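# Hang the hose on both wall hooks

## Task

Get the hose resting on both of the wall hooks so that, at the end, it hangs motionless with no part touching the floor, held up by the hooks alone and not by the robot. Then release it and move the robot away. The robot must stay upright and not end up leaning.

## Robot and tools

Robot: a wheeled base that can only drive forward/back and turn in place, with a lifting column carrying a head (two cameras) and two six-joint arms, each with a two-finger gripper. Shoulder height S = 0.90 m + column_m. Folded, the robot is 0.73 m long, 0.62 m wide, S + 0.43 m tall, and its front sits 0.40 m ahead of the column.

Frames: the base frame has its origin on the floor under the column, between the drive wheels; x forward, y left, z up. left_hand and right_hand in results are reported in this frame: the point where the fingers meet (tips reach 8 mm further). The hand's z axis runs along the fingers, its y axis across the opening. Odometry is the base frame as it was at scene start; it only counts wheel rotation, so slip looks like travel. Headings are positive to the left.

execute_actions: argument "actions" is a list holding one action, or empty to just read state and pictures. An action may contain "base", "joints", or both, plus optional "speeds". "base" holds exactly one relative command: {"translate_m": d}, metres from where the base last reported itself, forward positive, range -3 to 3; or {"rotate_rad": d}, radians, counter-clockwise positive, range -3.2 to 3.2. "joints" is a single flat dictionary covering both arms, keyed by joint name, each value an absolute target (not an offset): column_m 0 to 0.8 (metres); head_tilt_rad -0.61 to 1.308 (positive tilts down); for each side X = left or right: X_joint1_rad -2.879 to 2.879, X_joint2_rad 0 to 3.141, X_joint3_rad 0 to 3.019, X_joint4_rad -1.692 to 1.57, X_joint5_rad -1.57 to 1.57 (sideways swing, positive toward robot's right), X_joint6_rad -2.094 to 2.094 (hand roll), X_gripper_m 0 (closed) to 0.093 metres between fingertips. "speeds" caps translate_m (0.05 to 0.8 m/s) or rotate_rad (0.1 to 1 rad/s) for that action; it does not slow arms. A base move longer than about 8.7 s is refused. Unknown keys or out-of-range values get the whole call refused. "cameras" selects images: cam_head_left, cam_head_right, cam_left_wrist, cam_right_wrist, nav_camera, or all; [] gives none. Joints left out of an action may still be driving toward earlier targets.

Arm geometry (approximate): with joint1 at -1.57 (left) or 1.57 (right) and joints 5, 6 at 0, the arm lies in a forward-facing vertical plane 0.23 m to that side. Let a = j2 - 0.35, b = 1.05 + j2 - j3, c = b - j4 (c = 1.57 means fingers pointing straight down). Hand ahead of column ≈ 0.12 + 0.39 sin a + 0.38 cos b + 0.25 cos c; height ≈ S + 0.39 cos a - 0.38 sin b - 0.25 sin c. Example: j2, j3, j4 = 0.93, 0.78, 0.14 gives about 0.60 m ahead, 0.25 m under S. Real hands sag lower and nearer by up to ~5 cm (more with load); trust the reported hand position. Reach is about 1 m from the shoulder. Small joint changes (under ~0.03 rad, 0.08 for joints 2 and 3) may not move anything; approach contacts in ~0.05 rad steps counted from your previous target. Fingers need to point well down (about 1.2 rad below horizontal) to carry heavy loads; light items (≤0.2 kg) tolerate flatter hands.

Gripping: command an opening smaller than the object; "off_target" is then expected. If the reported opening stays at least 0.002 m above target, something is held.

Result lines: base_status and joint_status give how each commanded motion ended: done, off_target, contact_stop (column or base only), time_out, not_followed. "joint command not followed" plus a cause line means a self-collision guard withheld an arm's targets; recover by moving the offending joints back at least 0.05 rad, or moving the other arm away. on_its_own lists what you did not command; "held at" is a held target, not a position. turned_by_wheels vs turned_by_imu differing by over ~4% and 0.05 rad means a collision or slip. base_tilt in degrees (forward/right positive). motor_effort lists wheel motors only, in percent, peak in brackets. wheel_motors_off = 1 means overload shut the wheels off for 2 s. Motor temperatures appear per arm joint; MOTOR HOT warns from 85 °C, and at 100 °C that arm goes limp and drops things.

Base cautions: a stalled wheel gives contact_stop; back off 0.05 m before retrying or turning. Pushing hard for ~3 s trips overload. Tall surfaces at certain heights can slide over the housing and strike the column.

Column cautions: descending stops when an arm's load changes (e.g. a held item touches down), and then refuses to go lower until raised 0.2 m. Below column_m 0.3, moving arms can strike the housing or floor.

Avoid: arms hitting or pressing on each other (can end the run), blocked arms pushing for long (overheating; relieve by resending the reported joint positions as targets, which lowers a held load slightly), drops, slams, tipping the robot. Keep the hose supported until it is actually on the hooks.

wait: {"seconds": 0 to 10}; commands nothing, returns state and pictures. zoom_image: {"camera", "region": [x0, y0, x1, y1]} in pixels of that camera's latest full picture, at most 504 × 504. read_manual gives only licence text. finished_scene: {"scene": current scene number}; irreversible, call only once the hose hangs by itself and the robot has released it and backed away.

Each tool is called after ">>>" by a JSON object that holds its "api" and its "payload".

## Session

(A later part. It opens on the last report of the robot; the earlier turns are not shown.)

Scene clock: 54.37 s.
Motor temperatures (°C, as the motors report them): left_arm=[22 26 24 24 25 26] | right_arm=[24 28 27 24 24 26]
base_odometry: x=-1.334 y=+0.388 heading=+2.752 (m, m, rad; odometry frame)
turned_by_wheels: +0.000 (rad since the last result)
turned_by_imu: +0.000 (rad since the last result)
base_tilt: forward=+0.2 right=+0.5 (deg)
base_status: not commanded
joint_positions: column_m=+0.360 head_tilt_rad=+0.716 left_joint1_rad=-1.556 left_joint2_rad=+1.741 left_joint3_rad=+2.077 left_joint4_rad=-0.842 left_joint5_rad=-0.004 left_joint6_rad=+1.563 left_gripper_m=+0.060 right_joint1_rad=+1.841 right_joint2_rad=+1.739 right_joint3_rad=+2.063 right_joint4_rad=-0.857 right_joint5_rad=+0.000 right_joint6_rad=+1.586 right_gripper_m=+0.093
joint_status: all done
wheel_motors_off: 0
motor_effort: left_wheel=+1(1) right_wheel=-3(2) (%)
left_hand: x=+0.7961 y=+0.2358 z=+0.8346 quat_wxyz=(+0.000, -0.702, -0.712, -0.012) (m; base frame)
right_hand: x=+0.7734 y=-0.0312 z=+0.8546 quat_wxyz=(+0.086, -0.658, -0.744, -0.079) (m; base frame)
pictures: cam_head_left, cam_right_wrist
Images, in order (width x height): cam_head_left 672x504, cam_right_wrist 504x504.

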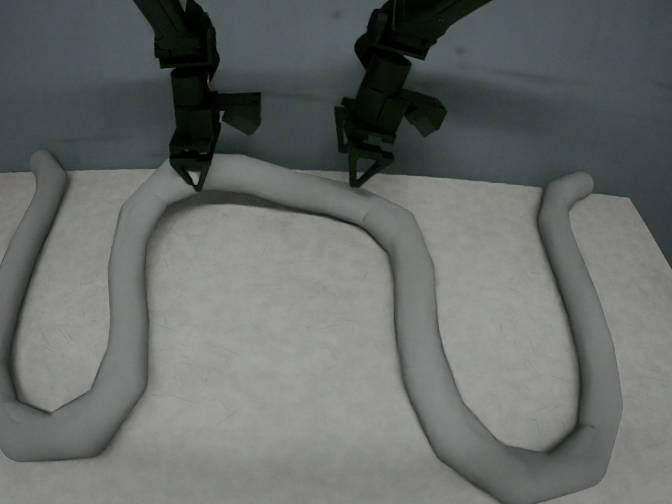

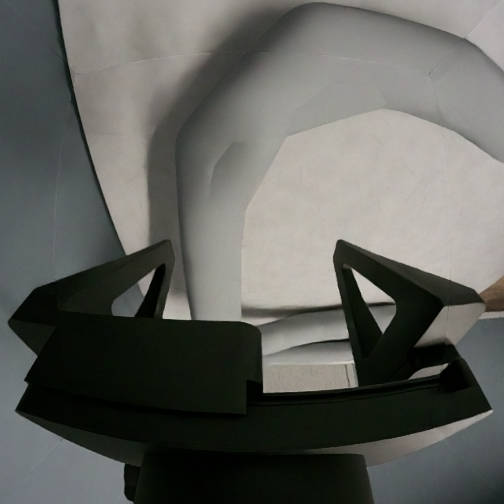

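>>> {"api": "execute_actions", "payload": {"actions": [{"joints":{"right_joint1_rad":1.75,"right_joint2_rad":1.45,"right_joint3_rad":1.255,"right_joint4_rad":-0.325,"right_joint6_rad":0}}], "cameras": ["cam_head_left","cam_right_wrist"]}}

Scene clock: 58.20 s.
Motor temperatures (°C, as the motors report them): left_arm=[22 26 24 24 25 26] | right_arm=[24 28 27 24 24 26]
base_odometry: x=-1.334 y=+0.388 heading=+2.752 (m, m, rad; odometry frame)
turned_by_wheels: +0.000 (rad since the last result)
turned_by_imu: +0.000 (rad since the last result)
base_tilt: forward=+0.3 right=+0.6 (deg)
base_status: not commanded
joint_positions: column_m=+0.360 head_tilt_rad=+0.716 left_joint1_rad=-1.556 left_joint2_rad=+1.741 left_joint3_rad=+2.077 left_joint4_rad=-0.842 left_joint5_rad=-0.004 left_joint6_rad=+1.563 left_gripper_m=+0.060 right_joint1_rad=+1.742 right_joint2_rad=+1.455 right_joint3_rad=+1.239 right_joint4_rad=-0.330 right_joint5_rad=+0.001 right_joint6_rad=+0.016 right_gripper_m=+0.093
joint_status: all done
wheel_motors_off: 0
motor_effort: left_wheel=+0(2) right_wheel=-3(6) (%)
left_hand: x=+0.7961 y=+0.2358 z=+0.8346 quat_wxyz=(+0.000, -0.702, -0.712, -0.012) (m; base frame)
right_hand: x=+0.5738 y=-0.1186 z=+0.8317 quat_wxyz=(+0.012, +0.036, -0.997, -0.073) (m; base frame)
pictures: cam_head_left, cam_right_wrist
Images, in order (width x height): cam_head_left 672x504, cam_right_wrist 504x504.

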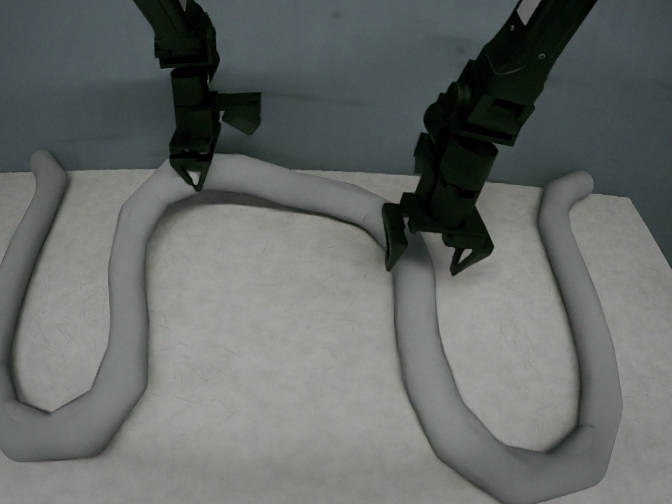

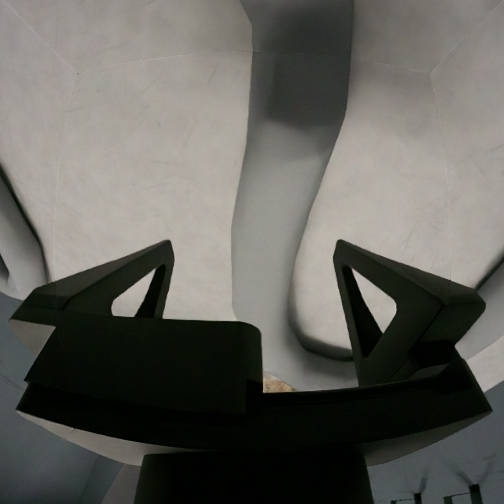

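Centered. Lower column so right hand reaches 0.765.

>>> {"api": "execute_actions", "payload": {"actions": [{"joints":{"column_m":0.292}}], "cameras": ["cam_right_wrist"]}}

>>> {"api": "execute_actions", "payload": {"actions": [{"joints":{"right_gripper_m":0.02}}], "cameras": []}}

>>> {"api": "execute_actions", "payload": {"actions": [{"joints":{"column_m":0.75}}], "cameras": ["cam_head_left"]}}

Scene clock: 60.30 s.
Motor temperatures (°C, as the motors report them): left_arm=[22 26 24 24 25 26] | right_arm=[24 28 27 24 24 26]
base_odometry: x=-1.334 y=+0.388 heading=+2.752 (m, m, rad; odometry frame)
turned_by_wheels: +0.000 (rad since the last result)
turned_by_imu: +0.000 (rad since the last result)
base_tilt: forward=+0.3 right=+0.6 (deg)
base_status: not commanded
joint_positions: column_m=+0.292 head_tilt_rad=+0.716 left_joint1_rad=-1.556 left_joint2_rad=+1.729 left_joint3_rad=+2.083 left_joint4_rad=-0.842 left_joint5_rad=-0.004 left_joint6_rad=+1.563 left_gripper_m=+0.060 right_joint1_rad=+1.742 right_joint2_rad=+1.455 right_joint3_rad=+1.239 right_joint4_rad=-0.330 right_joint5_rad=+0.001 right_joint6_rad=+0.016 right_gripper_m=+0.093
joint_status: all done
wheel_motors_off: 0
motor_effort: left_wheel=+1(1) right_wheel=-5(3) (%)
left_hand: x=+0.8040 y=+0.2357 z=+0.7761 quat_wxyz=(-0.007, -0.702, -0.712, -0.018) (m; base frame)
right_hand: x=+0.5738 y=-0.1186 z=+0.7637 quat_wxyz=(+0.012, +0.036, -0.997, -0.073) (m; base frame)
pictures: cam_right_wrist
Images, in order (width x height): cam_right_wrist 504x504.

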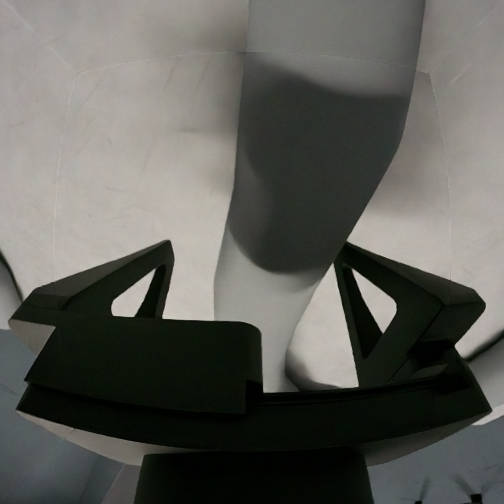

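Scene clock: 60.97 s.
Motor temperatures (°C, as the motors report them): left_arm=[22 26 24 24 25 26] | right_arm=[24 28 27 24 24 26]
base_odometry: x=-1.334 y=+0.388 heading=+2.752 (m, m, rad; odometry frame)
turned_by_wheels: +0.000 (rad since the last result)
turned_by_imu: +0.000 (rad since the last result)
base_tilt: forward=+0.3 right=+0.5 (deg)
base_status: not commanded
joint_positions: column_m=+0.292 head_tilt_rad=+0.716 left_joint1_rad=-1.556 left_joint2_rad=+1.729 left_joint3_rad=+2.083 left_joint4_rad=-0.842 left_joint5_rad=-0.004 left_joint6_rad=+1.563 left_gripper_m=+0.060 right_joint1_rad=+1.742 right_joint2_rad=+1.455 right_joint3_rad=+1.239 right_joint4_rad=-0.330 right_joint5_rad=+0.010 right_joint6_rad=+0.016 right_gripper_m=+0.062
joint_status: right_gripper_m off_target (ended at +0.062, target +0.020)
wheel_motors_off: 0
motor_effort: left_wheel=+1(1) right_wheel=-3(4) (%)
left_hand: x=+0.8040 y=+0.2357 z=+0.7761 quat_wxyz=(-0.007, -0.702, -0.712, -0.018) (m; base frame)
right_hand: x=+0.5739 y=-0.1201 z=+0.7634 quat_wxyz=(+0.011, +0.036, -0.997, -0.068) (m; base frame)
pictures: none
No camera images: the call's "cameras" was empty. Leave "cameras" out to get every camera's image.

Scene clock: 67.53 s.
Motor temperatures (°C, as the motors report them): left_arm=[22 26 24 24 25 26] | right_arm=[24 28 27 24 24 26]
base_odometry: x=-1.334 y=+0.388 heading=+2.752 (m, m, rad; odometry frame)
turned_by_wheels: +0.000 (rad since the last result)
turned_by_imu: +0.001 (rad since the last result)
base_tilt: forward=+0.3 right=+0.5 (deg)
base_status: not commanded
joint_positions: column_m=+0.750 head_tilt_rad=+0.716 left_joint1_rad=-1.559 left_joint2_rad=+1.757 left_joint3_rad=+2.070 left_joint4_rad=-0.842 left_joint5_rad=-0.004 left_joint6_rad=+1.563 left_gripper_m=+0.060 right_joint1_rad=+1.742 right_joint2_rad=+1.465 right_joint3_rad=+1.239 right_joint4_rad=-0.330 right_joint5_rad=+0.010 right_joint6_rad=+0.016 right_gripper_m=+0.062
joint_status: all done
wheel_motors_off: 0
motor_effort: left_wheel=+1(1) right_wheel=-2(3) (%)
left_hand: x=+0.7858 y=+0.2339 z=+1.2117 quat_wxyz=(+0.007, -0.702, -0.712, -0.003) (m; base frame)
right_hand: x=+0.5695 y=-0.1198 z=+1.2168 quat_wxyz=(+0.016, +0.036, -0.997, -0.068) (m; base frame)
pictures: cam_head_left
Images, in order (width x height): cam_head_left 672x504.

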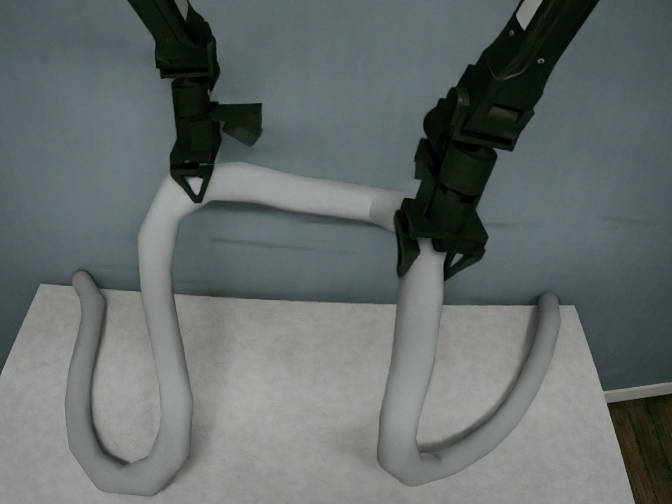

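>>> {"api": "execute_actions", "payload": {"actions": [{"base":{"translate_m":-0.6},"joints":{"column_m":0.8,"left_joint1_rad":-1.5,"left_joint2_rad":1.45,"left_joint3_rad":1.255,"left_joint4_rad":-0.325,"right_joint1_rad":1.5,"right_joint6_rad":-1.5,"head_tilt_rad":0.6}}], "cameras": ["cam_head_left"]}}

>>> {"api": "execute_actions", "payload": {"actions": [{"base":{"rotate_rad":-1.55},"joints":{"head_tilt_rad":0.4},"speeds":{"rotate_rad":0.6}}], "cameras": ["cam_head_left","cam_head_right"]}}

Scene clock: 72.23 s.
Motor temperatures (°C, as the motors report them): left_arm=[22 26 24 24 25 26] | right_arm=[24 28 27 24 24 26]
base_odometry: x=-0.779 y=+0.160 heading=+2.754 (m, m, rad; odometry frame)
turned_by_wheels: +0.002 (rad since the last result)
turned_by_imu: +0.004 (rad since the last result)
base_tilt: forward=+0.3 right=+0.6 (deg)
base_status: done
joint_positions: column_m=+0.800 head_tilt_rad=+0.617 left_joint1_rad=-1.503 left_joint2_rad=+1.456 left_joint3_rad=+1.250 left_joint4_rad=-0.325 left_joint5_rad=+0.004 left_joint6_rad=+1.569 left_gripper_m=+0.060 right_joint1_rad=+1.508 right_joint2_rad=+1.467 right_joint3_rad=+1.245 right_joint4_rad=-0.322 right_joint5_rad=+0.000 right_joint6_rad=-1.472 right_gripper_m=+0.059
joint_status: all done
wheel_motors_off: 0
on_its_own: right_gripper_m moved -0.003 toward your old target +0.020
motor_effort: left_wheel=+1(44) right_wheel=-5(30) (%)
left_hand: x=+0.5853 y=+0.2667 z=+1.2658 quat_wxyz=(+0.022, -0.694, -0.719, -0.017) (m; base frame)
right_hand: x=+0.5781 y=-0.2654 z=+1.2599 quat_wxyz=(+0.026, +0.659, -0.752, +0.013) (m; base frame)
pictures: cam_head_left
Images, in order (width x height): cam_head_left 672x504.

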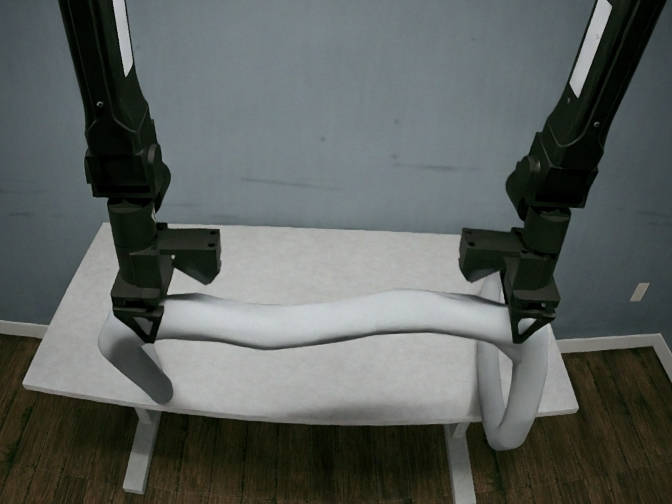

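Scene clock: 76.37 s.
Motor temperatures (°C, as the motors report them): left_arm=[22 26 23 24 25 26] | right_arm=[24 28 26 24 24 26]
base_odometry: x=-0.779 y=+0.160 heading=+1.204 (m, m, rad; odometry frame)
turned_by_wheels: -1.549 (rad since the last result)
turned_by_imu: -1.536 (rad since the last result)
base_tilt: forward=+0.3 right=+0.6 (deg)
base_status: done
joint_positions: column_m=+0.800 head_tilt_rad=+0.419 left_joint1_rad=-1.505 left_joint2_rad=+1.470 left_joint3_rad=+1.246 left_joint4_rad=-0.325 left_joint5_rad=+0.005 left_joint6_rad=+1.567 left_gripper_m=+0.059 right_joint1_rad=+1.499 right_joint2_rad=+1.477 right_joint3_rad=+1.245 right_joint4_rad=-0.320 right_joint5_rad=-0.008 right_joint6_rad=-1.477 right_gripper_m=+0.059
joint_status: all done
wheel_motors_off: 0
motor_effort: left_wheel=+4(43) right_wheel=-4(39) (%)
left_hand: x=+0.5772 y=+0.2651 z=+1.2590 quat_wxyz=(+0.027, -0.693, -0.720, -0.010) (m; base frame)
right_hand: x=+0.5741 y=-0.2694 z=+1.2558 quat_wxyz=(+0.028, +0.659, -0.751, +0.010) (m; base frame)
pictures: cam_head_left, cam_head_right
Images, in order (width x height): cam_head_left 672x504, cam_head_right 672x504.

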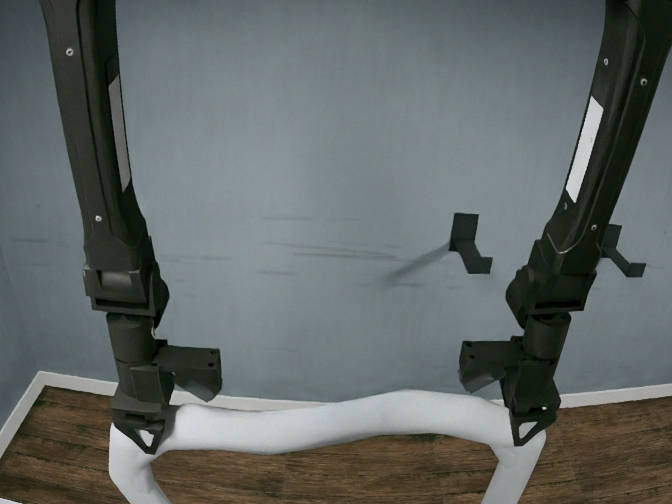

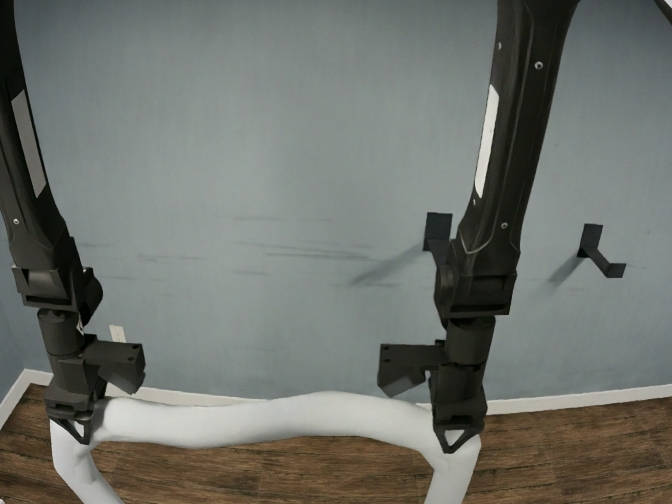

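>>> {"api": "execute_actions", "payload": {"actions": [{"base":{"rotate_rad":-0.6},"speeds":{"rotate_rad":0.6}}], "cameras": []}}

>>> {"api": "execute_actions", "payload": {"actions": [{"base":{"translate_m":1.25},"speeds":{"translate_m":0.5}}], "cameras": []}}

>>> {"api": "execute_actions", "payload": {"actions": [{"base":{"rotate_rad":0.6},"joints":{"head_tilt_rad":0.6},"speeds":{"rotate_rad":0.6}}], "cameras": ["cam_head_left","cam_head_right","nav_camera"]}}

Scene clock: 80.30 s.
Motor temperatures (°C, as the motors report them): left_arm=[22 26 23 24 25 26] | right_arm=[24 28 26 24 24 26]
base_odometry: x=-0.779 y=+0.161 heading=+0.605 (m, m, rad; odometry frame)
turned_by_wheels: -0.599 (rad since the last result)
turned_by_imu: -0.596 (rad since the last result)
base_tilt: forward=+0.3 right=+0.6 (deg)
base_status: done
joint_positions: column_m=+0.800 head_tilt_rad=+0.419 left_joint1_rad=-1.507 left_joint2_rad=+1.470 left_joint3_rad=+1.246 left_joint4_rad=-0.325 left_joint5_rad=+0.006 left_joint6_rad=+1.567 left_gripper_m=+0.059 right_joint1_rad=+1.501 right_joint2_rad=+1.477 right_joint3_rad=+1.245 right_joint4_rad=-0.322 right_joint5_rad=+0.003 right_joint6_rad=-1.477 right_gripper_m=+0.059
joint_status: not commanded
wheel_motors_off: 0
motor_effort: left_wheel=+1(32) right_wheel=-4(27) (%)
left_hand: x=+0.5772 y=+0.2641 z=+1.2590 quat_wxyz=(+0.026, -0.694, -0.720, -0.009) (m; base frame)
right_hand: x=+0.5737 y=-0.2704 z=+1.2558 quat_wxyz=(+0.032, +0.660, -0.751, +0.013) (m; base frame)
pictures: none
No camera images: the call's "cameras" was empty. Leave "cameras" out to get every camera's image.

Scene clock: 84.63 s.
Motor temperatures (°C, as the motors report them): left_arm=[22 26 23 24 25 26] | right_arm=[24 28 26 24 24 26]
base_odometry: x=+0.249 y=+0.871 heading=+0.605 (m, m, rad; odometry frame)
turned_by_wheels: +0.000 (rad since the last result)
turned_by_imu: -0.003 (rad since the last result)
base_tilt: forward=+0.2 right=+0.5 (deg)
base_status: done
joint_positions: column_m=+0.800 head_tilt_rad=+0.418 left_joint1_rad=-1.506 left_joint2_rad=+1.471 left_joint3_rad=+1.244 left_joint4_rad=-0.325 left_joint5_rad=+0.006 left_joint6_rad=+1.567 left_gripper_m=+0.059 right_joint1_rad=+1.501 right_joint2_rad=+1.478 right_joint3_rad=+1.245 right_joint4_rad=-0.325 right_joint5_rad=-0.004 right_joint6_rad=-1.477 right_gripper_m=+0.059
joint_status: not commanded
wheel_motors_off: 0
motor_effort: left_wheel=+1(50) right_wheel=+0(40) (%)
left_hand: x=+0.5751 y=+0.2643 z=+1.2580 quat_wxyz=(+0.027, -0.694, -0.720, -0.008) (m; base frame)
right_hand: x=+0.5724 y=-0.2692 z=+1.2551 quat_wxyz=(+0.032, +0.660, -0.751, +0.009) (m; base frame)
pictures: none
No camera images: the call's "cameras" was empty. Leave "cameras" out to get every camera's image.

Scene clock: 87.20 s.
Motor temperatures (°C, as the motors report them): left_arm=[22 26 23 24 25 26] | right_arm=[24 28 26 24 24 26]
base_odometry: x=+0.249 y=+0.871 heading=+1.204 (m, m, rad; odometry frame)
turned_by_wheels: +0.599 (rad since the last result)
turned_by_imu: +0.593 (rad since the last result)
base_tilt: forward=+0.3 right=+0.6 (deg)
base_status: done
joint_positions: column_m=+0.800 head_tilt_rad=+0.603 left_joint1_rad=-1.515 left_joint2_rad=+1.471 left_joint3_rad=+1.244 left_joint4_rad=-0.325 left_joint5_rad=+0.018 left_joint6_rad=+1.567 left_gripper_m=+0.059 right_joint1_rad=+1.499 right_joint2_rad=+1.478 right_joint3_rad=+1.245 right_joint4_rad=-0.325 right_joint5_rad=+0.009 right_joint6_rad=-1.477 right_gripper_m=+0.059
joint_status: all done
wheel_motors_off: 0
motor_effort: left_wheel=-6(46) right_wheel=+4(29) (%)
left_hand: x=+0.5754 y=+0.2566 z=+1.2577 quat_wxyz=(+0.020, -0.695, -0.718, -0.001) (m; base frame)
right_hand: x=+0.5723 y=-0.2723 z=+1.2553 quat_wxyz=(+0.036, +0.659, -0.751, +0.014) (m; base frame)
pictures: cam_head_left, cam_head_right, nav_camera
Images, in order (width x height): cam_head_left 672x504, cam_head_right 672x504, nav_camera 672x504.

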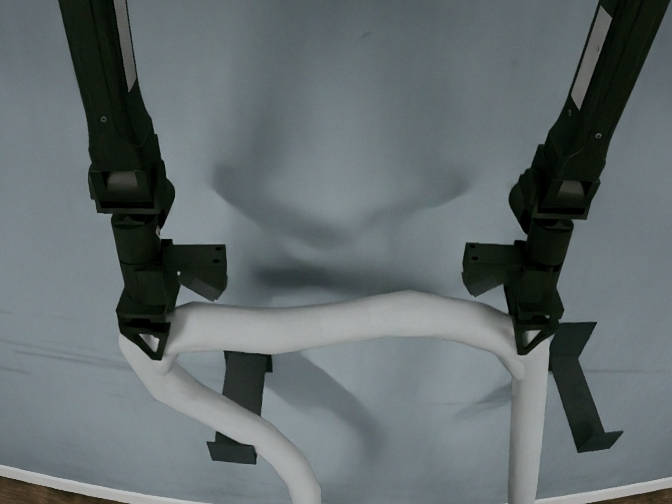

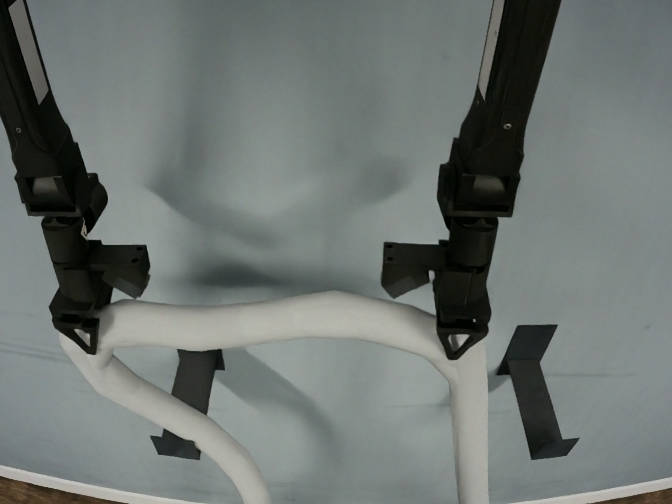

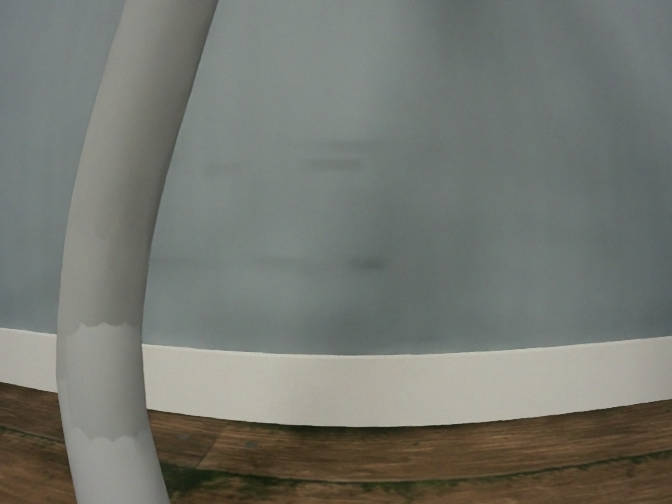

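>>> {"api": "execute_actions", "payload": {"actions": [{"joints":{"left_joint1_rad":-1.63,"right_joint1_rad":1.25,"column_m":0.62,"head_tilt_rad":0.75}}]}}

Scene clock: 92.30 s.
Motor temperatures (°C, as the motors report them): left_arm=[22 26 23 24 26 26] | right_arm=[24 28 26 24 25 26]
base_odometry: x=+0.249 y=+0.871 heading=+1.204 (m, m, rad; odometry frame)
turned_by_wheels: +0.000 (rad since the last result)
turned_by_imu: +0.000 (rad since the last result)
base_tilt: forward=+0.3 right=+0.6 (deg)
base_status: not commanded
joint_positions: column_m=+0.620 head_tilt_rad=+0.752 left_joint1_rad=-1.692 left_joint2_rad=+1.459 left_joint3_rad=+1.252 left_joint4_rad=-0.325 left_joint5_rad=+0.033 left_joint6_rad=+1.566 left_gripper_m=+0.059 right_joint1_rad=+1.290 right_joint2_rad=+1.479 right_joint3_rad=+1.245 right_joint4_rad=-0.330 right_joint5_rad=-0.026 right_joint6_rad=-1.501 right_gripper_m=+0.059
joint_status: left_joint1_rad off_target (ended at -1.691, target -1.630); the others done
wheel_motors_off: 0
motor_effort: left_wheel=-13(13) right_wheel=+6(8) (%)
left_hand: x=+0.5832 y=+0.1427 z=+1.0882 quat_wxyz=(-0.045, -0.725, -0.685, +0.052) (m; base frame)
right_hand: x=+0.5599 y=-0.3969 z=+1.0944 quat_wxyz=(+0.086, +0.623, -0.775, +0.065) (m; base frame)
pictures: cam_head_left, cam_head_right, cam_left_wrist, cam_right_wrist, nav_camera
Images, in order (width x height): cam_head_left 672x504, cam_head_right 672x504, cam_left_wrist 504x504, cam_right_wrist 504x504, nav_camera 672x504.

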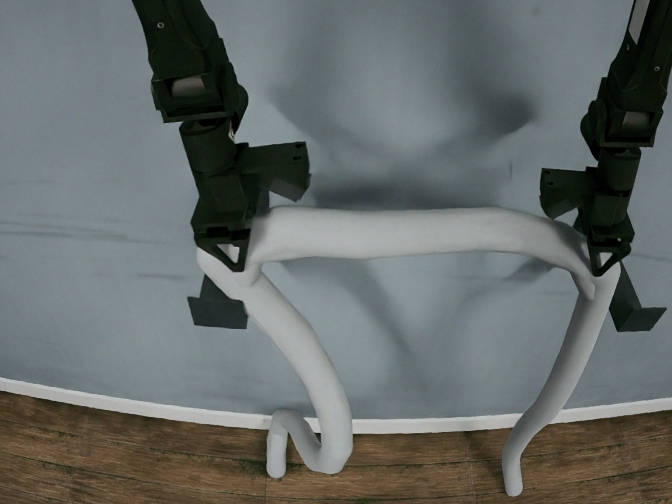

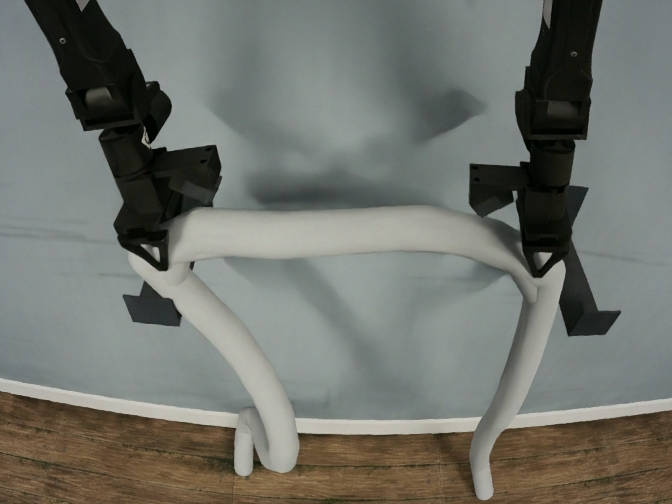

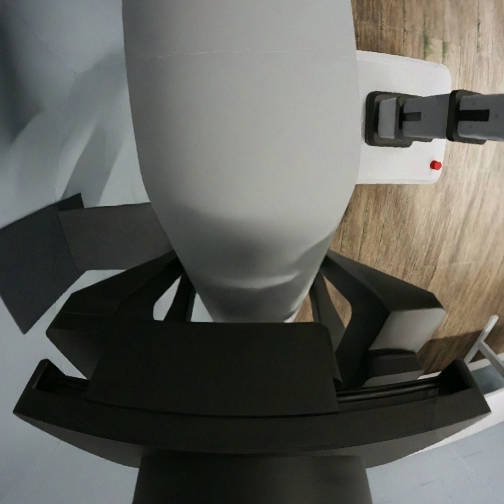

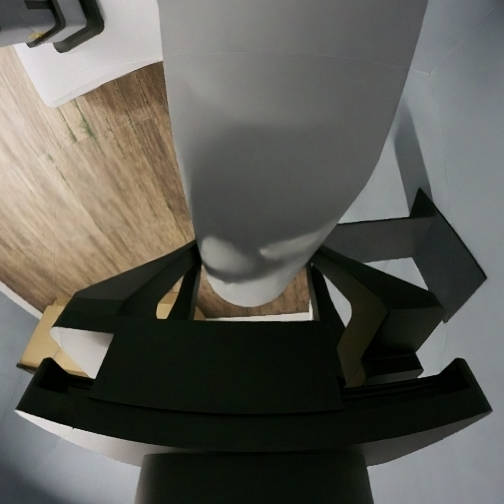

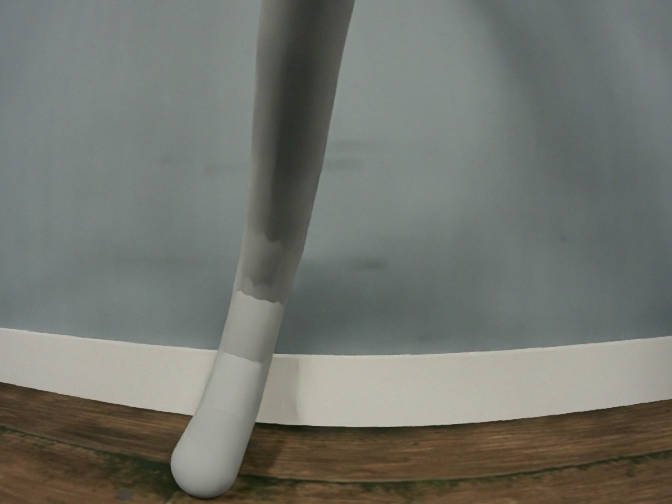

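>>> {"api": "execute_actions", "payload": {"actions": [{"joints":{"column_m":0.55}}], "cameras": ["cam_head_left","cam_left_wrist","cam_right_wrist"]}}

Scene clock: 95.30 s.
Motor temperatures (°C, as the motors report them): left_arm=[22 26 23 24 26 26] | right_arm=[24 28 26 24 25 26]
base_odometry: x=+0.249 y=+0.871 heading=+1.204 (m, m, rad; odometry frame)
turned_by_wheels: +0.000 (rad since the last result)
turned_by_imu: +0.000 (rad since the last result)
base_tilt: forward=+0.2 right=+0.5 (deg)
base_status: not commanded
joint_positions: column_m=+0.550 head_tilt_rad=+0.753 left_joint1_rad=-1.695 left_joint2_rad=+1.421 left_joint3_rad=+1.252 left_joint4_rad=-0.325 left_joint5_rad=+0.033 left_joint6_rad=+1.566 left_gripper_m=+0.059 right_joint1_rad=+1.290 right_joint2_rad=+1.479 right_joint3_rad=+1.245 right_joint4_rad=-0.330 right_joint5_rad=-0.027 right_joint6_rad=-1.501 right_gripper_m=+0.059
joint_status: all done
wheel_motors_off: 0
motor_effort: left_wheel=-13(13) right_wheel=+8(6) (%)
left_hand: x=+0.5996 y=+0.1413 z=+1.0365 quat_wxyz=(-0.060, -0.725, -0.685, +0.040) (m; base frame)
right_hand: x=+0.5599 y=-0.3969 z=+1.0244 quat_wxyz=(+0.086, +0.623, -0.775, +0.065) (m; base frame)
pictures: cam_head_left, cam_left_wrist, cam_right_wrist
Images, in order (width x height): cam_head_left 672x504, cam_left_wrist 504x504, cam_right_wrist 504x504.

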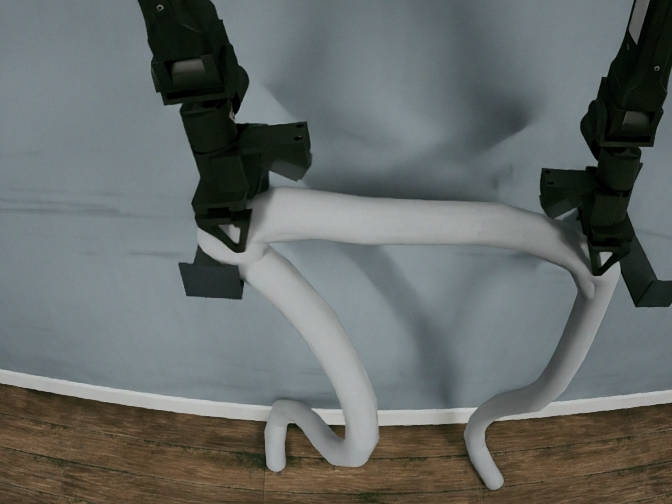

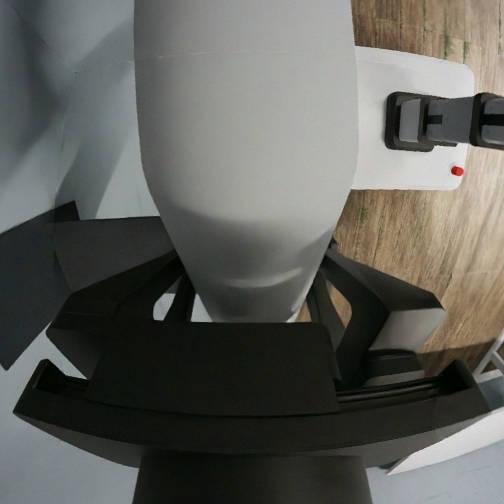

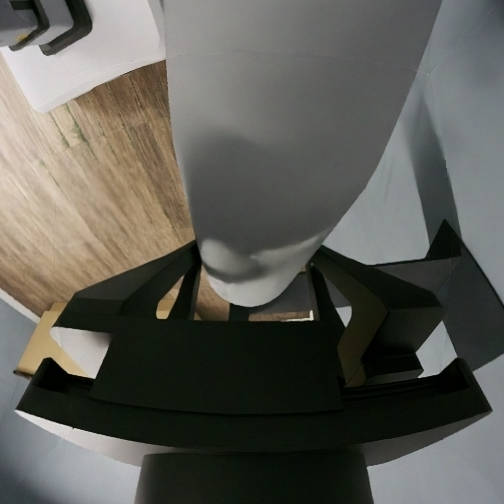

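>>> {"api": "execute_actions", "payload": {"actions": [{"joints":{"column_m":0.68}}], "cameras": []}}

>>> {"api": "execute_actions", "payload": {"actions": [{"joints":{"left_joint1_rad":-1.45,"right_joint1_rad":1.48,"left_joint2_rad":1.47}}], "cameras": ["cam_head_left","cam_left_wrist"]}}

Scene clock: 99.90 s.
Motor temperatures (°C, as the motors report them): left_arm=[22 26 23 24 26 26] | right_arm=[24 28 26 24 25 26]
base_odometry: x=+0.249 y=+0.871 heading=+1.204 (m, m, rad; odometry frame)
turned_by_wheels: +0.000 (rad since the last result)
turned_by_imu: +0.000 (rad since the last result)
base_tilt: forward=+0.2 right=+0.6 (deg)
base_status: not commanded
joint_positions: column_m=+0.680 head_tilt_rad=+0.753 left_joint1_rad=-1.690 left_joint2_rad=+1.459 left_joint3_rad=+1.252 left_joint4_rad=-0.325 left_joint5_rad=+0.026 left_joint6_rad=+1.566 left_gripper_m=+0.059 right_joint1_rad=+1.290 right_joint2_rad=+1.479 right_joint3_rad=+1.245 right_joint4_rad=-0.330 right_joint5_rad=-0.032 right_joint6_rad=-1.501 right_gripper_m=+0.059
joint_status: all done
wheel_motors_off: 0
motor_effort: left_wheel=-12(13) right_wheel=+7(7) (%)
left_hand: x=+0.5835 y=+0.1451 z=+1.1479 quat_wxyz=(-0.042, -0.725, -0.686, +0.049) (m; base frame)
right_hand: x=+0.5601 y=-0.3959 z=+1.1540 quat_wxyz=(+0.084, +0.623, -0.775, +0.063) (m; base frame)
pictures: none
No camera images: the call's "cameras" was empty. Leave "cameras" out to get every camera's image.

Scene clock: 100.90 s.
Motor temperatures (°C, as the motors report them): left_arm=[22 26 23 24 26 26] | right_arm=[24 28 26 24 25 26]
base_odometry: x=+0.249 y=+0.871 heading=+1.204 (m, m, rad; odometry frame)
turned_by_wheels: +0.000 (rad since the last result)
turned_by_imu: +0.000 (rad since the last result)
base_tilt: forward=+0.3 right=+0.7 (deg)
base_status: not commanded
joint_positions: column_m=+0.680 head_tilt_rad=+0.753 left_joint1_rad=-1.492 left_joint2_rad=+1.480 left_joint3_rad=+1.252 left_joint4_rad=-0.325 left_joint5_rad=+0.035 left_joint6_rad=+1.566 left_gripper_m=+0.059 right_joint1_rad=+1.501 right_joint2_rad=+1.479 right_joint3_rad=+1.245 right_joint4_rad=-0.330 right_joint5_rad=-0.006 right_joint6_rad=-1.500 right_gripper_m=+0.059
joint_status: all done
wheel_motors_off: 0
motor_effort: left_wheel=-13(16) right_wheel=+7(11) (%)
left_hand: x=+0.5760 y=+0.2688 z=+1.1352 quat_wxyz=(+0.022, -0.691, -0.723, -0.002) (m; base frame)
right_hand: x=+0.5710 y=-0.2686 z=+1.1349 quat_wxyz=(+0.033, +0.668, -0.743, +0.006) (m; base frame)
pictures: cam_head_left, cam_left_wrist
Images, in order (width x height): cam_head_left 672x504, cam_left_wrist 504x504.

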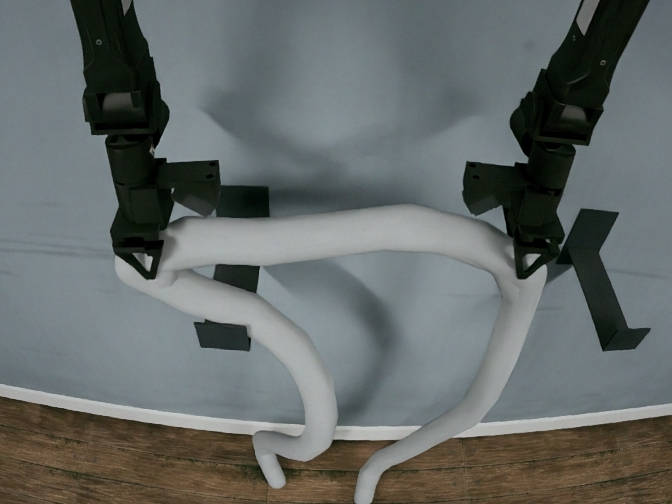

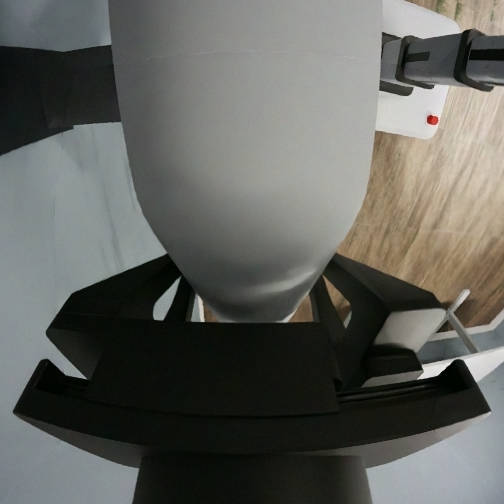

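>>> {"api": "execute_actions", "payload": {"actions": [{"base":{"translate_m":-0.35},"joints":{"column_m":0.8},"speeds":{"translate_m":0.2}}], "cameras": ["cam_head_left"]}}

>>> {"api": "execute_actions", "payload": {"actions": [{"joints":{"left_joint1_rad":-1.36,"right_joint1_rad":1.57}}], "cameras": ["cam_head_left"]}}

Scene clock: 105.13 s.
Motor temperatures (°C, as the motors report them): left_arm=[22 26 23 24 26 26] | right_arm=[24 28 26 24 25 26]
base_odometry: x=+0.124 y=+0.545 heading=+1.204 (m, m, rad; odometry frame)
turned_by_wheels: +0.000 (rad since the last result)
turned_by_imu: +0.002 (rad since the last result)
base_tilt: forward=+0.3 right=+0.6 (deg)
base_status: done
joint_positions: column_m=+0.800 head_tilt_rad=+0.753 left_joint1_rad=-1.494 left_joint2_rad=+1.473 left_joint3_rad=+1.287 left_joint4_rad=-0.293 left_joint5_rad=+0.024 left_joint6_rad=+1.566 left_gripper_m=+0.059 right_joint1_rad=+1.497 right_joint2_rad=+1.479 right_joint3_rad=+1.245 right_joint4_rad=-0.328 right_joint5_rad=-0.009 right_joint6_rad=-1.496 right_gripper_m=+0.059
joint_status: all done
wheel_motors_off: 0
motor_effort: left_wheel=-2(56) right_wheel=-3(34) (%)
left_hand: x=+0.6079 y=+0.2696 z=+1.2627 quat_wxyz=(-0.001, -0.692, -0.721, -0.031) (m; base frame)
right_hand: x=+0.5714 y=-0.2707 z=+1.2551 quat_wxyz=(+0.032, +0.666, -0.746, +0.007) (m; base frame)
pictures: cam_head_left
Images, in order (width x height): cam_head_left 672x504.

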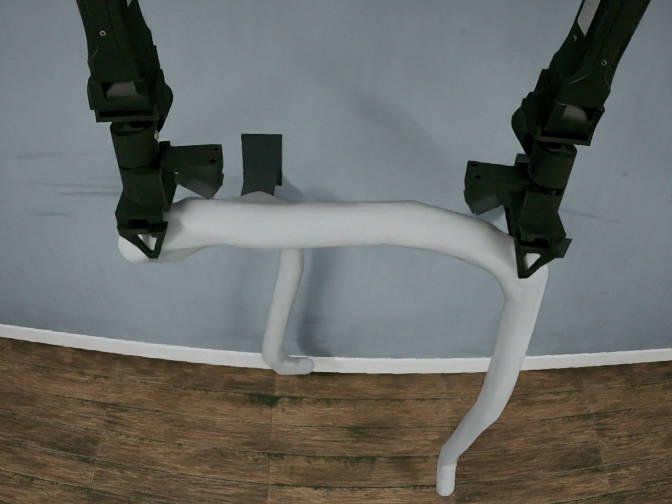

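Scene clock: 106.03 s.
Motor temperatures (°C, as the motors report them): left_arm=[22 26 23 24 26 26] | right_arm=[24 28 26 24 25 26]
base_odometry: x=+0.124 y=+0.545 heading=+1.204 (m, m, rad; odometry frame)
turned_by_wheels: +0.000 (rad since the last result)
turned_by_imu: +0.000 (rad since the last result)
base_tilt: forward=+0.3 right=+0.6 (deg)
base_status: not commanded
joint_positions: column_m=+0.800 head_tilt_rad=+0.753 left_joint1_rad=-1.404 left_joint2_rad=+1.473 left_joint3_rad=+1.282 left_joint4_rad=-0.291 left_joint5_rad=+0.033 left_joint6_rad=+1.566 left_gripper_m=+0.059 right_joint1_rad=+1.582 right_joint2_rad=+1.479 right_joint3_rad=+1.245 right_joint4_rad=-0.328 right_joint5_rad=-0.007 right_joint6_rad=-1.495 right_gripper_m=+0.059
joint_status: all done
wheel_motors_off: 0
motor_effort: left_wheel=-2(4) right_wheel=-1(0) (%)
left_hand: x=+0.6026 y=+0.3259 z=+1.2678 quat_wxyz=(+0.025, -0.676, -0.735, -0.055) (m; base frame)
right_hand: x=+0.5722 y=-0.2171 z=+1.2537 quat_wxyz=(+0.008, +0.682, -0.731, -0.019) (m; base frame)
pictures: cam_head_left
Images, in order (width x height): cam_head_left 672x504.

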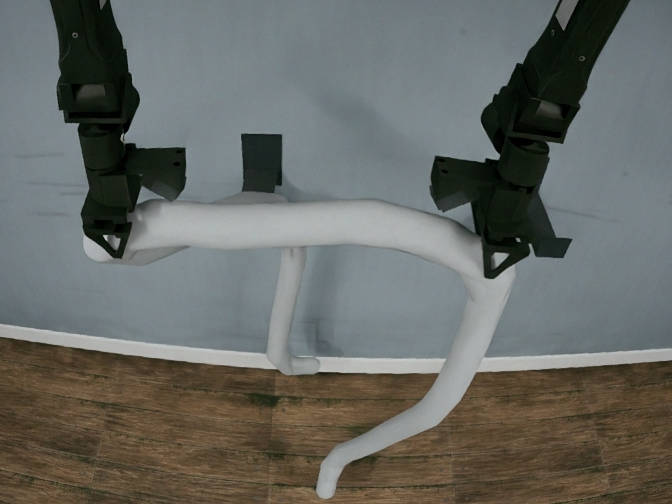

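>>> {"api": "execute_actions", "payload": {"actions": [{"base":{"translate_m":-0.7},"speeds":{"translate_m":0.25}}], "cameras": ["cam_head_left"]}}

Scene clock: 111.83 s.
Motor temperatures (°C, as the motors report them): left_arm=[22 26 22 24 26 26] | right_arm=[24 29 26 24 25 26]
base_odometry: x=-0.127 y=-0.109 heading=+1.204 (m, m, rad; odometry frame)
turned_by_wheels: +0.000 (rad since the last result)
turned_by_imu: +0.002 (rad since the last result)
base_tilt: forward=+0.3 right=+0.5 (deg)
base_status: done
joint_positions: column_m=+0.800 head_tilt_rad=+0.753 left_joint1_rad=-1.399 left_joint2_rad=+1.505 left_joint3_rad=+1.246 left_joint4_rad=-0.324 left_joint5_rad=+0.017 left_joint6_rad=+1.567 left_gripper_m=+0.059 right_joint1_rad=+1.587 right_joint2_rad=+1.480 right_joint3_rad=+1.245 right_joint4_rad=-0.325 right_joint5_rad=-0.013 right_joint6_rad=-1.494 right_gripper_m=+0.059
joint_status: not commanded
wheel_motors_off: 0
motor_effort: left_wheel=+0(34) right_wheel=+0(29) (%)
left_hand: x=+0.5576 y=+0.3310 z=+1.2497 quat_wxyz=(+0.066, -0.671, -0.738, -0.025) (m; base frame)
right_hand: x=+0.5723 y=-0.2131 z=+1.2532 quat_wxyz=(+0.004, +0.682, -0.731, -0.022) (m; base frame)
pictures: cam_head_left
Images, in order (width x height): cam_head_left 672x504.

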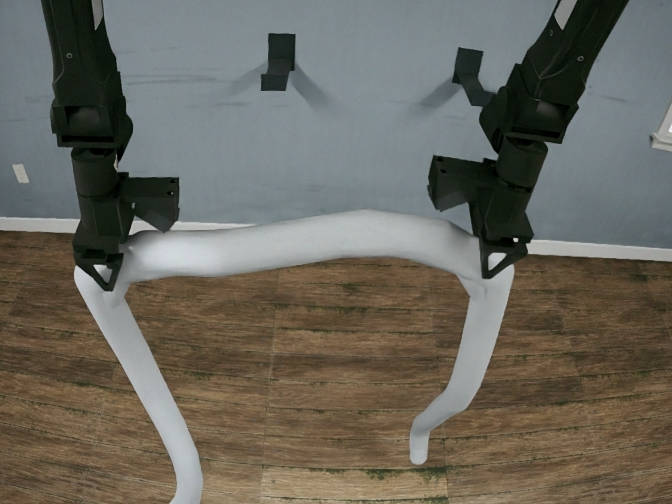

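>>> {"api": "execute_actions", "payload": {"actions": [{"base":{"translate_m":1.05},"speeds":{"translate_m":0.4}}], "cameras": ["cam_head_left","cam_left_wrist"]}}

>>> {"api": "execute_actions", "payload": {"actions": [{"joints":{"column_m":0.56}}], "cameras": ["cam_head_left","cam_left_wrist"]}}

Scene clock: 116.87 s.
Motor temperatures (°C, as the motors report them): left_arm=[22 26 22 24 26 26] | right_arm=[24 29 26 24 25 26]
base_odometry: x=+0.250 y=+0.871 heading=+1.203 (m, m, rad; odometry frame)
turned_by_wheels: -0.001 (rad since the last result)
turned_by_imu: -0.004 (rad since the last result)
base_tilt: forward=+0.3 right=+0.5 (deg)
base_status: done
joint_positions: column_m=+0.800 head_tilt_rad=+0.753 left_joint1_rad=-1.399 left_joint2_rad=+1.505 left_joint3_rad=+1.245 left_joint4_rad=-0.324 left_joint5_rad=+0.017 left_joint6_rad=+1.567 left_gripper_m=+0.059 right_joint1_rad=+1.587 right_joint2_rad=+1.480 right_joint3_rad=+1.245 right_joint4_rad=-0.326 right_joint5_rad=-0.014 right_joint6_rad=-1.494 right_gripper_m=+0.059
joint_status: not commanded
wheel_motors_off: 0
motor_effort: left_wheel=-2(37) right_wheel=+3(32) (%)
left_hand: x=+0.5565 y=+0.3309 z=+1.2496 quat_wxyz=(+0.067, -0.671, -0.738, -0.025) (m; base frame)
right_hand: x=+0.5720 y=-0.2130 z=+1.2530 quat_wxyz=(+0.004, +0.682, -0.731, -0.023) (m; base frame)
pictures: cam_head_left, cam_left_wrist
Images, in order (width x height): cam_head_left 672x504, cam_left_wrist 504x504.

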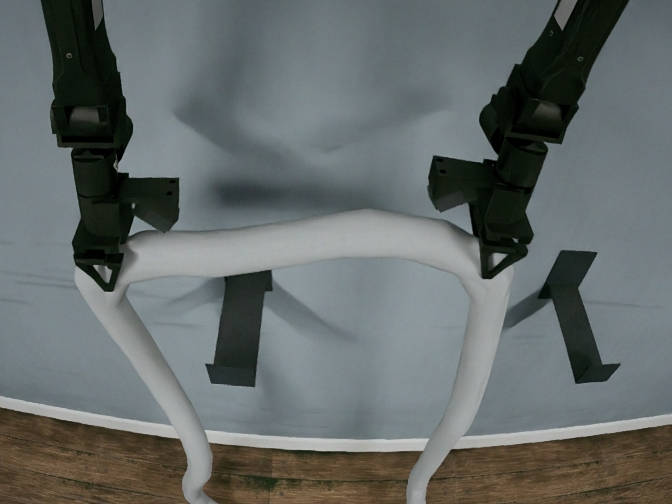

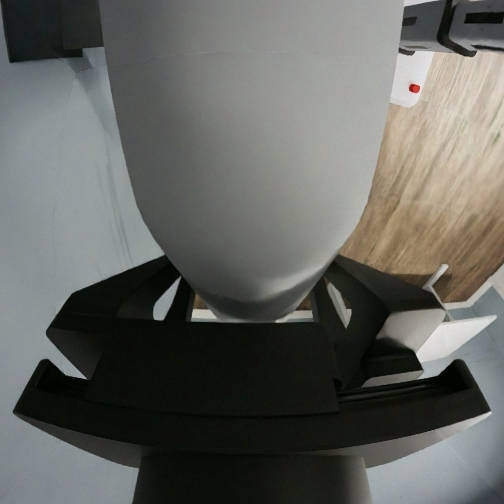

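Scene clock: 120.53 s.
Motor temperatures (°C, as the motors report them): left_arm=[22 26 22 24 26 26] | right_arm=[24 29 26 24 25 26]
base_odometry: x=+0.250 y=+0.871 heading=+1.203 (m, m, rad; odometry frame)
turned_by_wheels: +0.000 (rad since the last result)
turned_by_imu: +0.000 (rad since the last result)
base_tilt: forward=+0.3 right=+0.4 (deg)
base_status: not commanded
joint_positions: column_m=+0.560 head_tilt_rad=+0.753 left_joint1_rad=-1.398 left_joint2_rad=+1.492 left_joint3_rad=+1.246 left_joint4_rad=-0.324 left_joint5_rad=+0.016 left_joint6_rad=+1.567 left_gripper_m=+0.059 right_joint1_rad=+1.587 right_joint2_rad=+1.480 right_joint3_rad=+1.245 right_joint4_rad=-0.326 right_joint5_rad=-0.012 right_joint6_rad=-1.494 right_gripper_m=+0.059
joint_status: all done
wheel_motors_off: 0
motor_effort: left_wheel=-5(5) right_wheel=+2(3) (%)
left_hand: x=+0.5634 y=+0.3313 z=+1.0155 quat_wxyz=(+0.062, -0.672, -0.738, -0.031) (m; base frame)
right_hand: x=+0.5720 y=-0.2134 z=+1.0132 quat_wxyz=(+0.005, +0.682, -0.731, -0.022) (m; base frame)
pictures: cam_head_left, cam_left_wrist
Images, in order (width x height): cam_head_left 672x504, cam_left_wrist 504x504.

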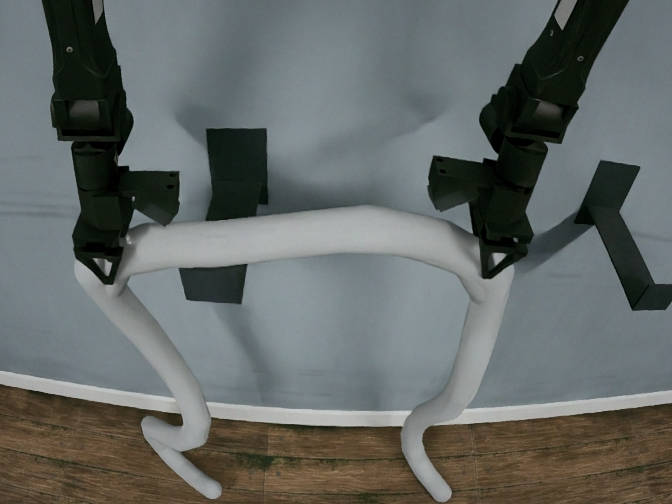

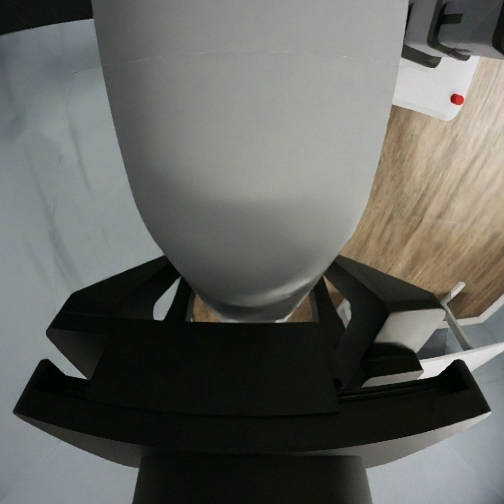

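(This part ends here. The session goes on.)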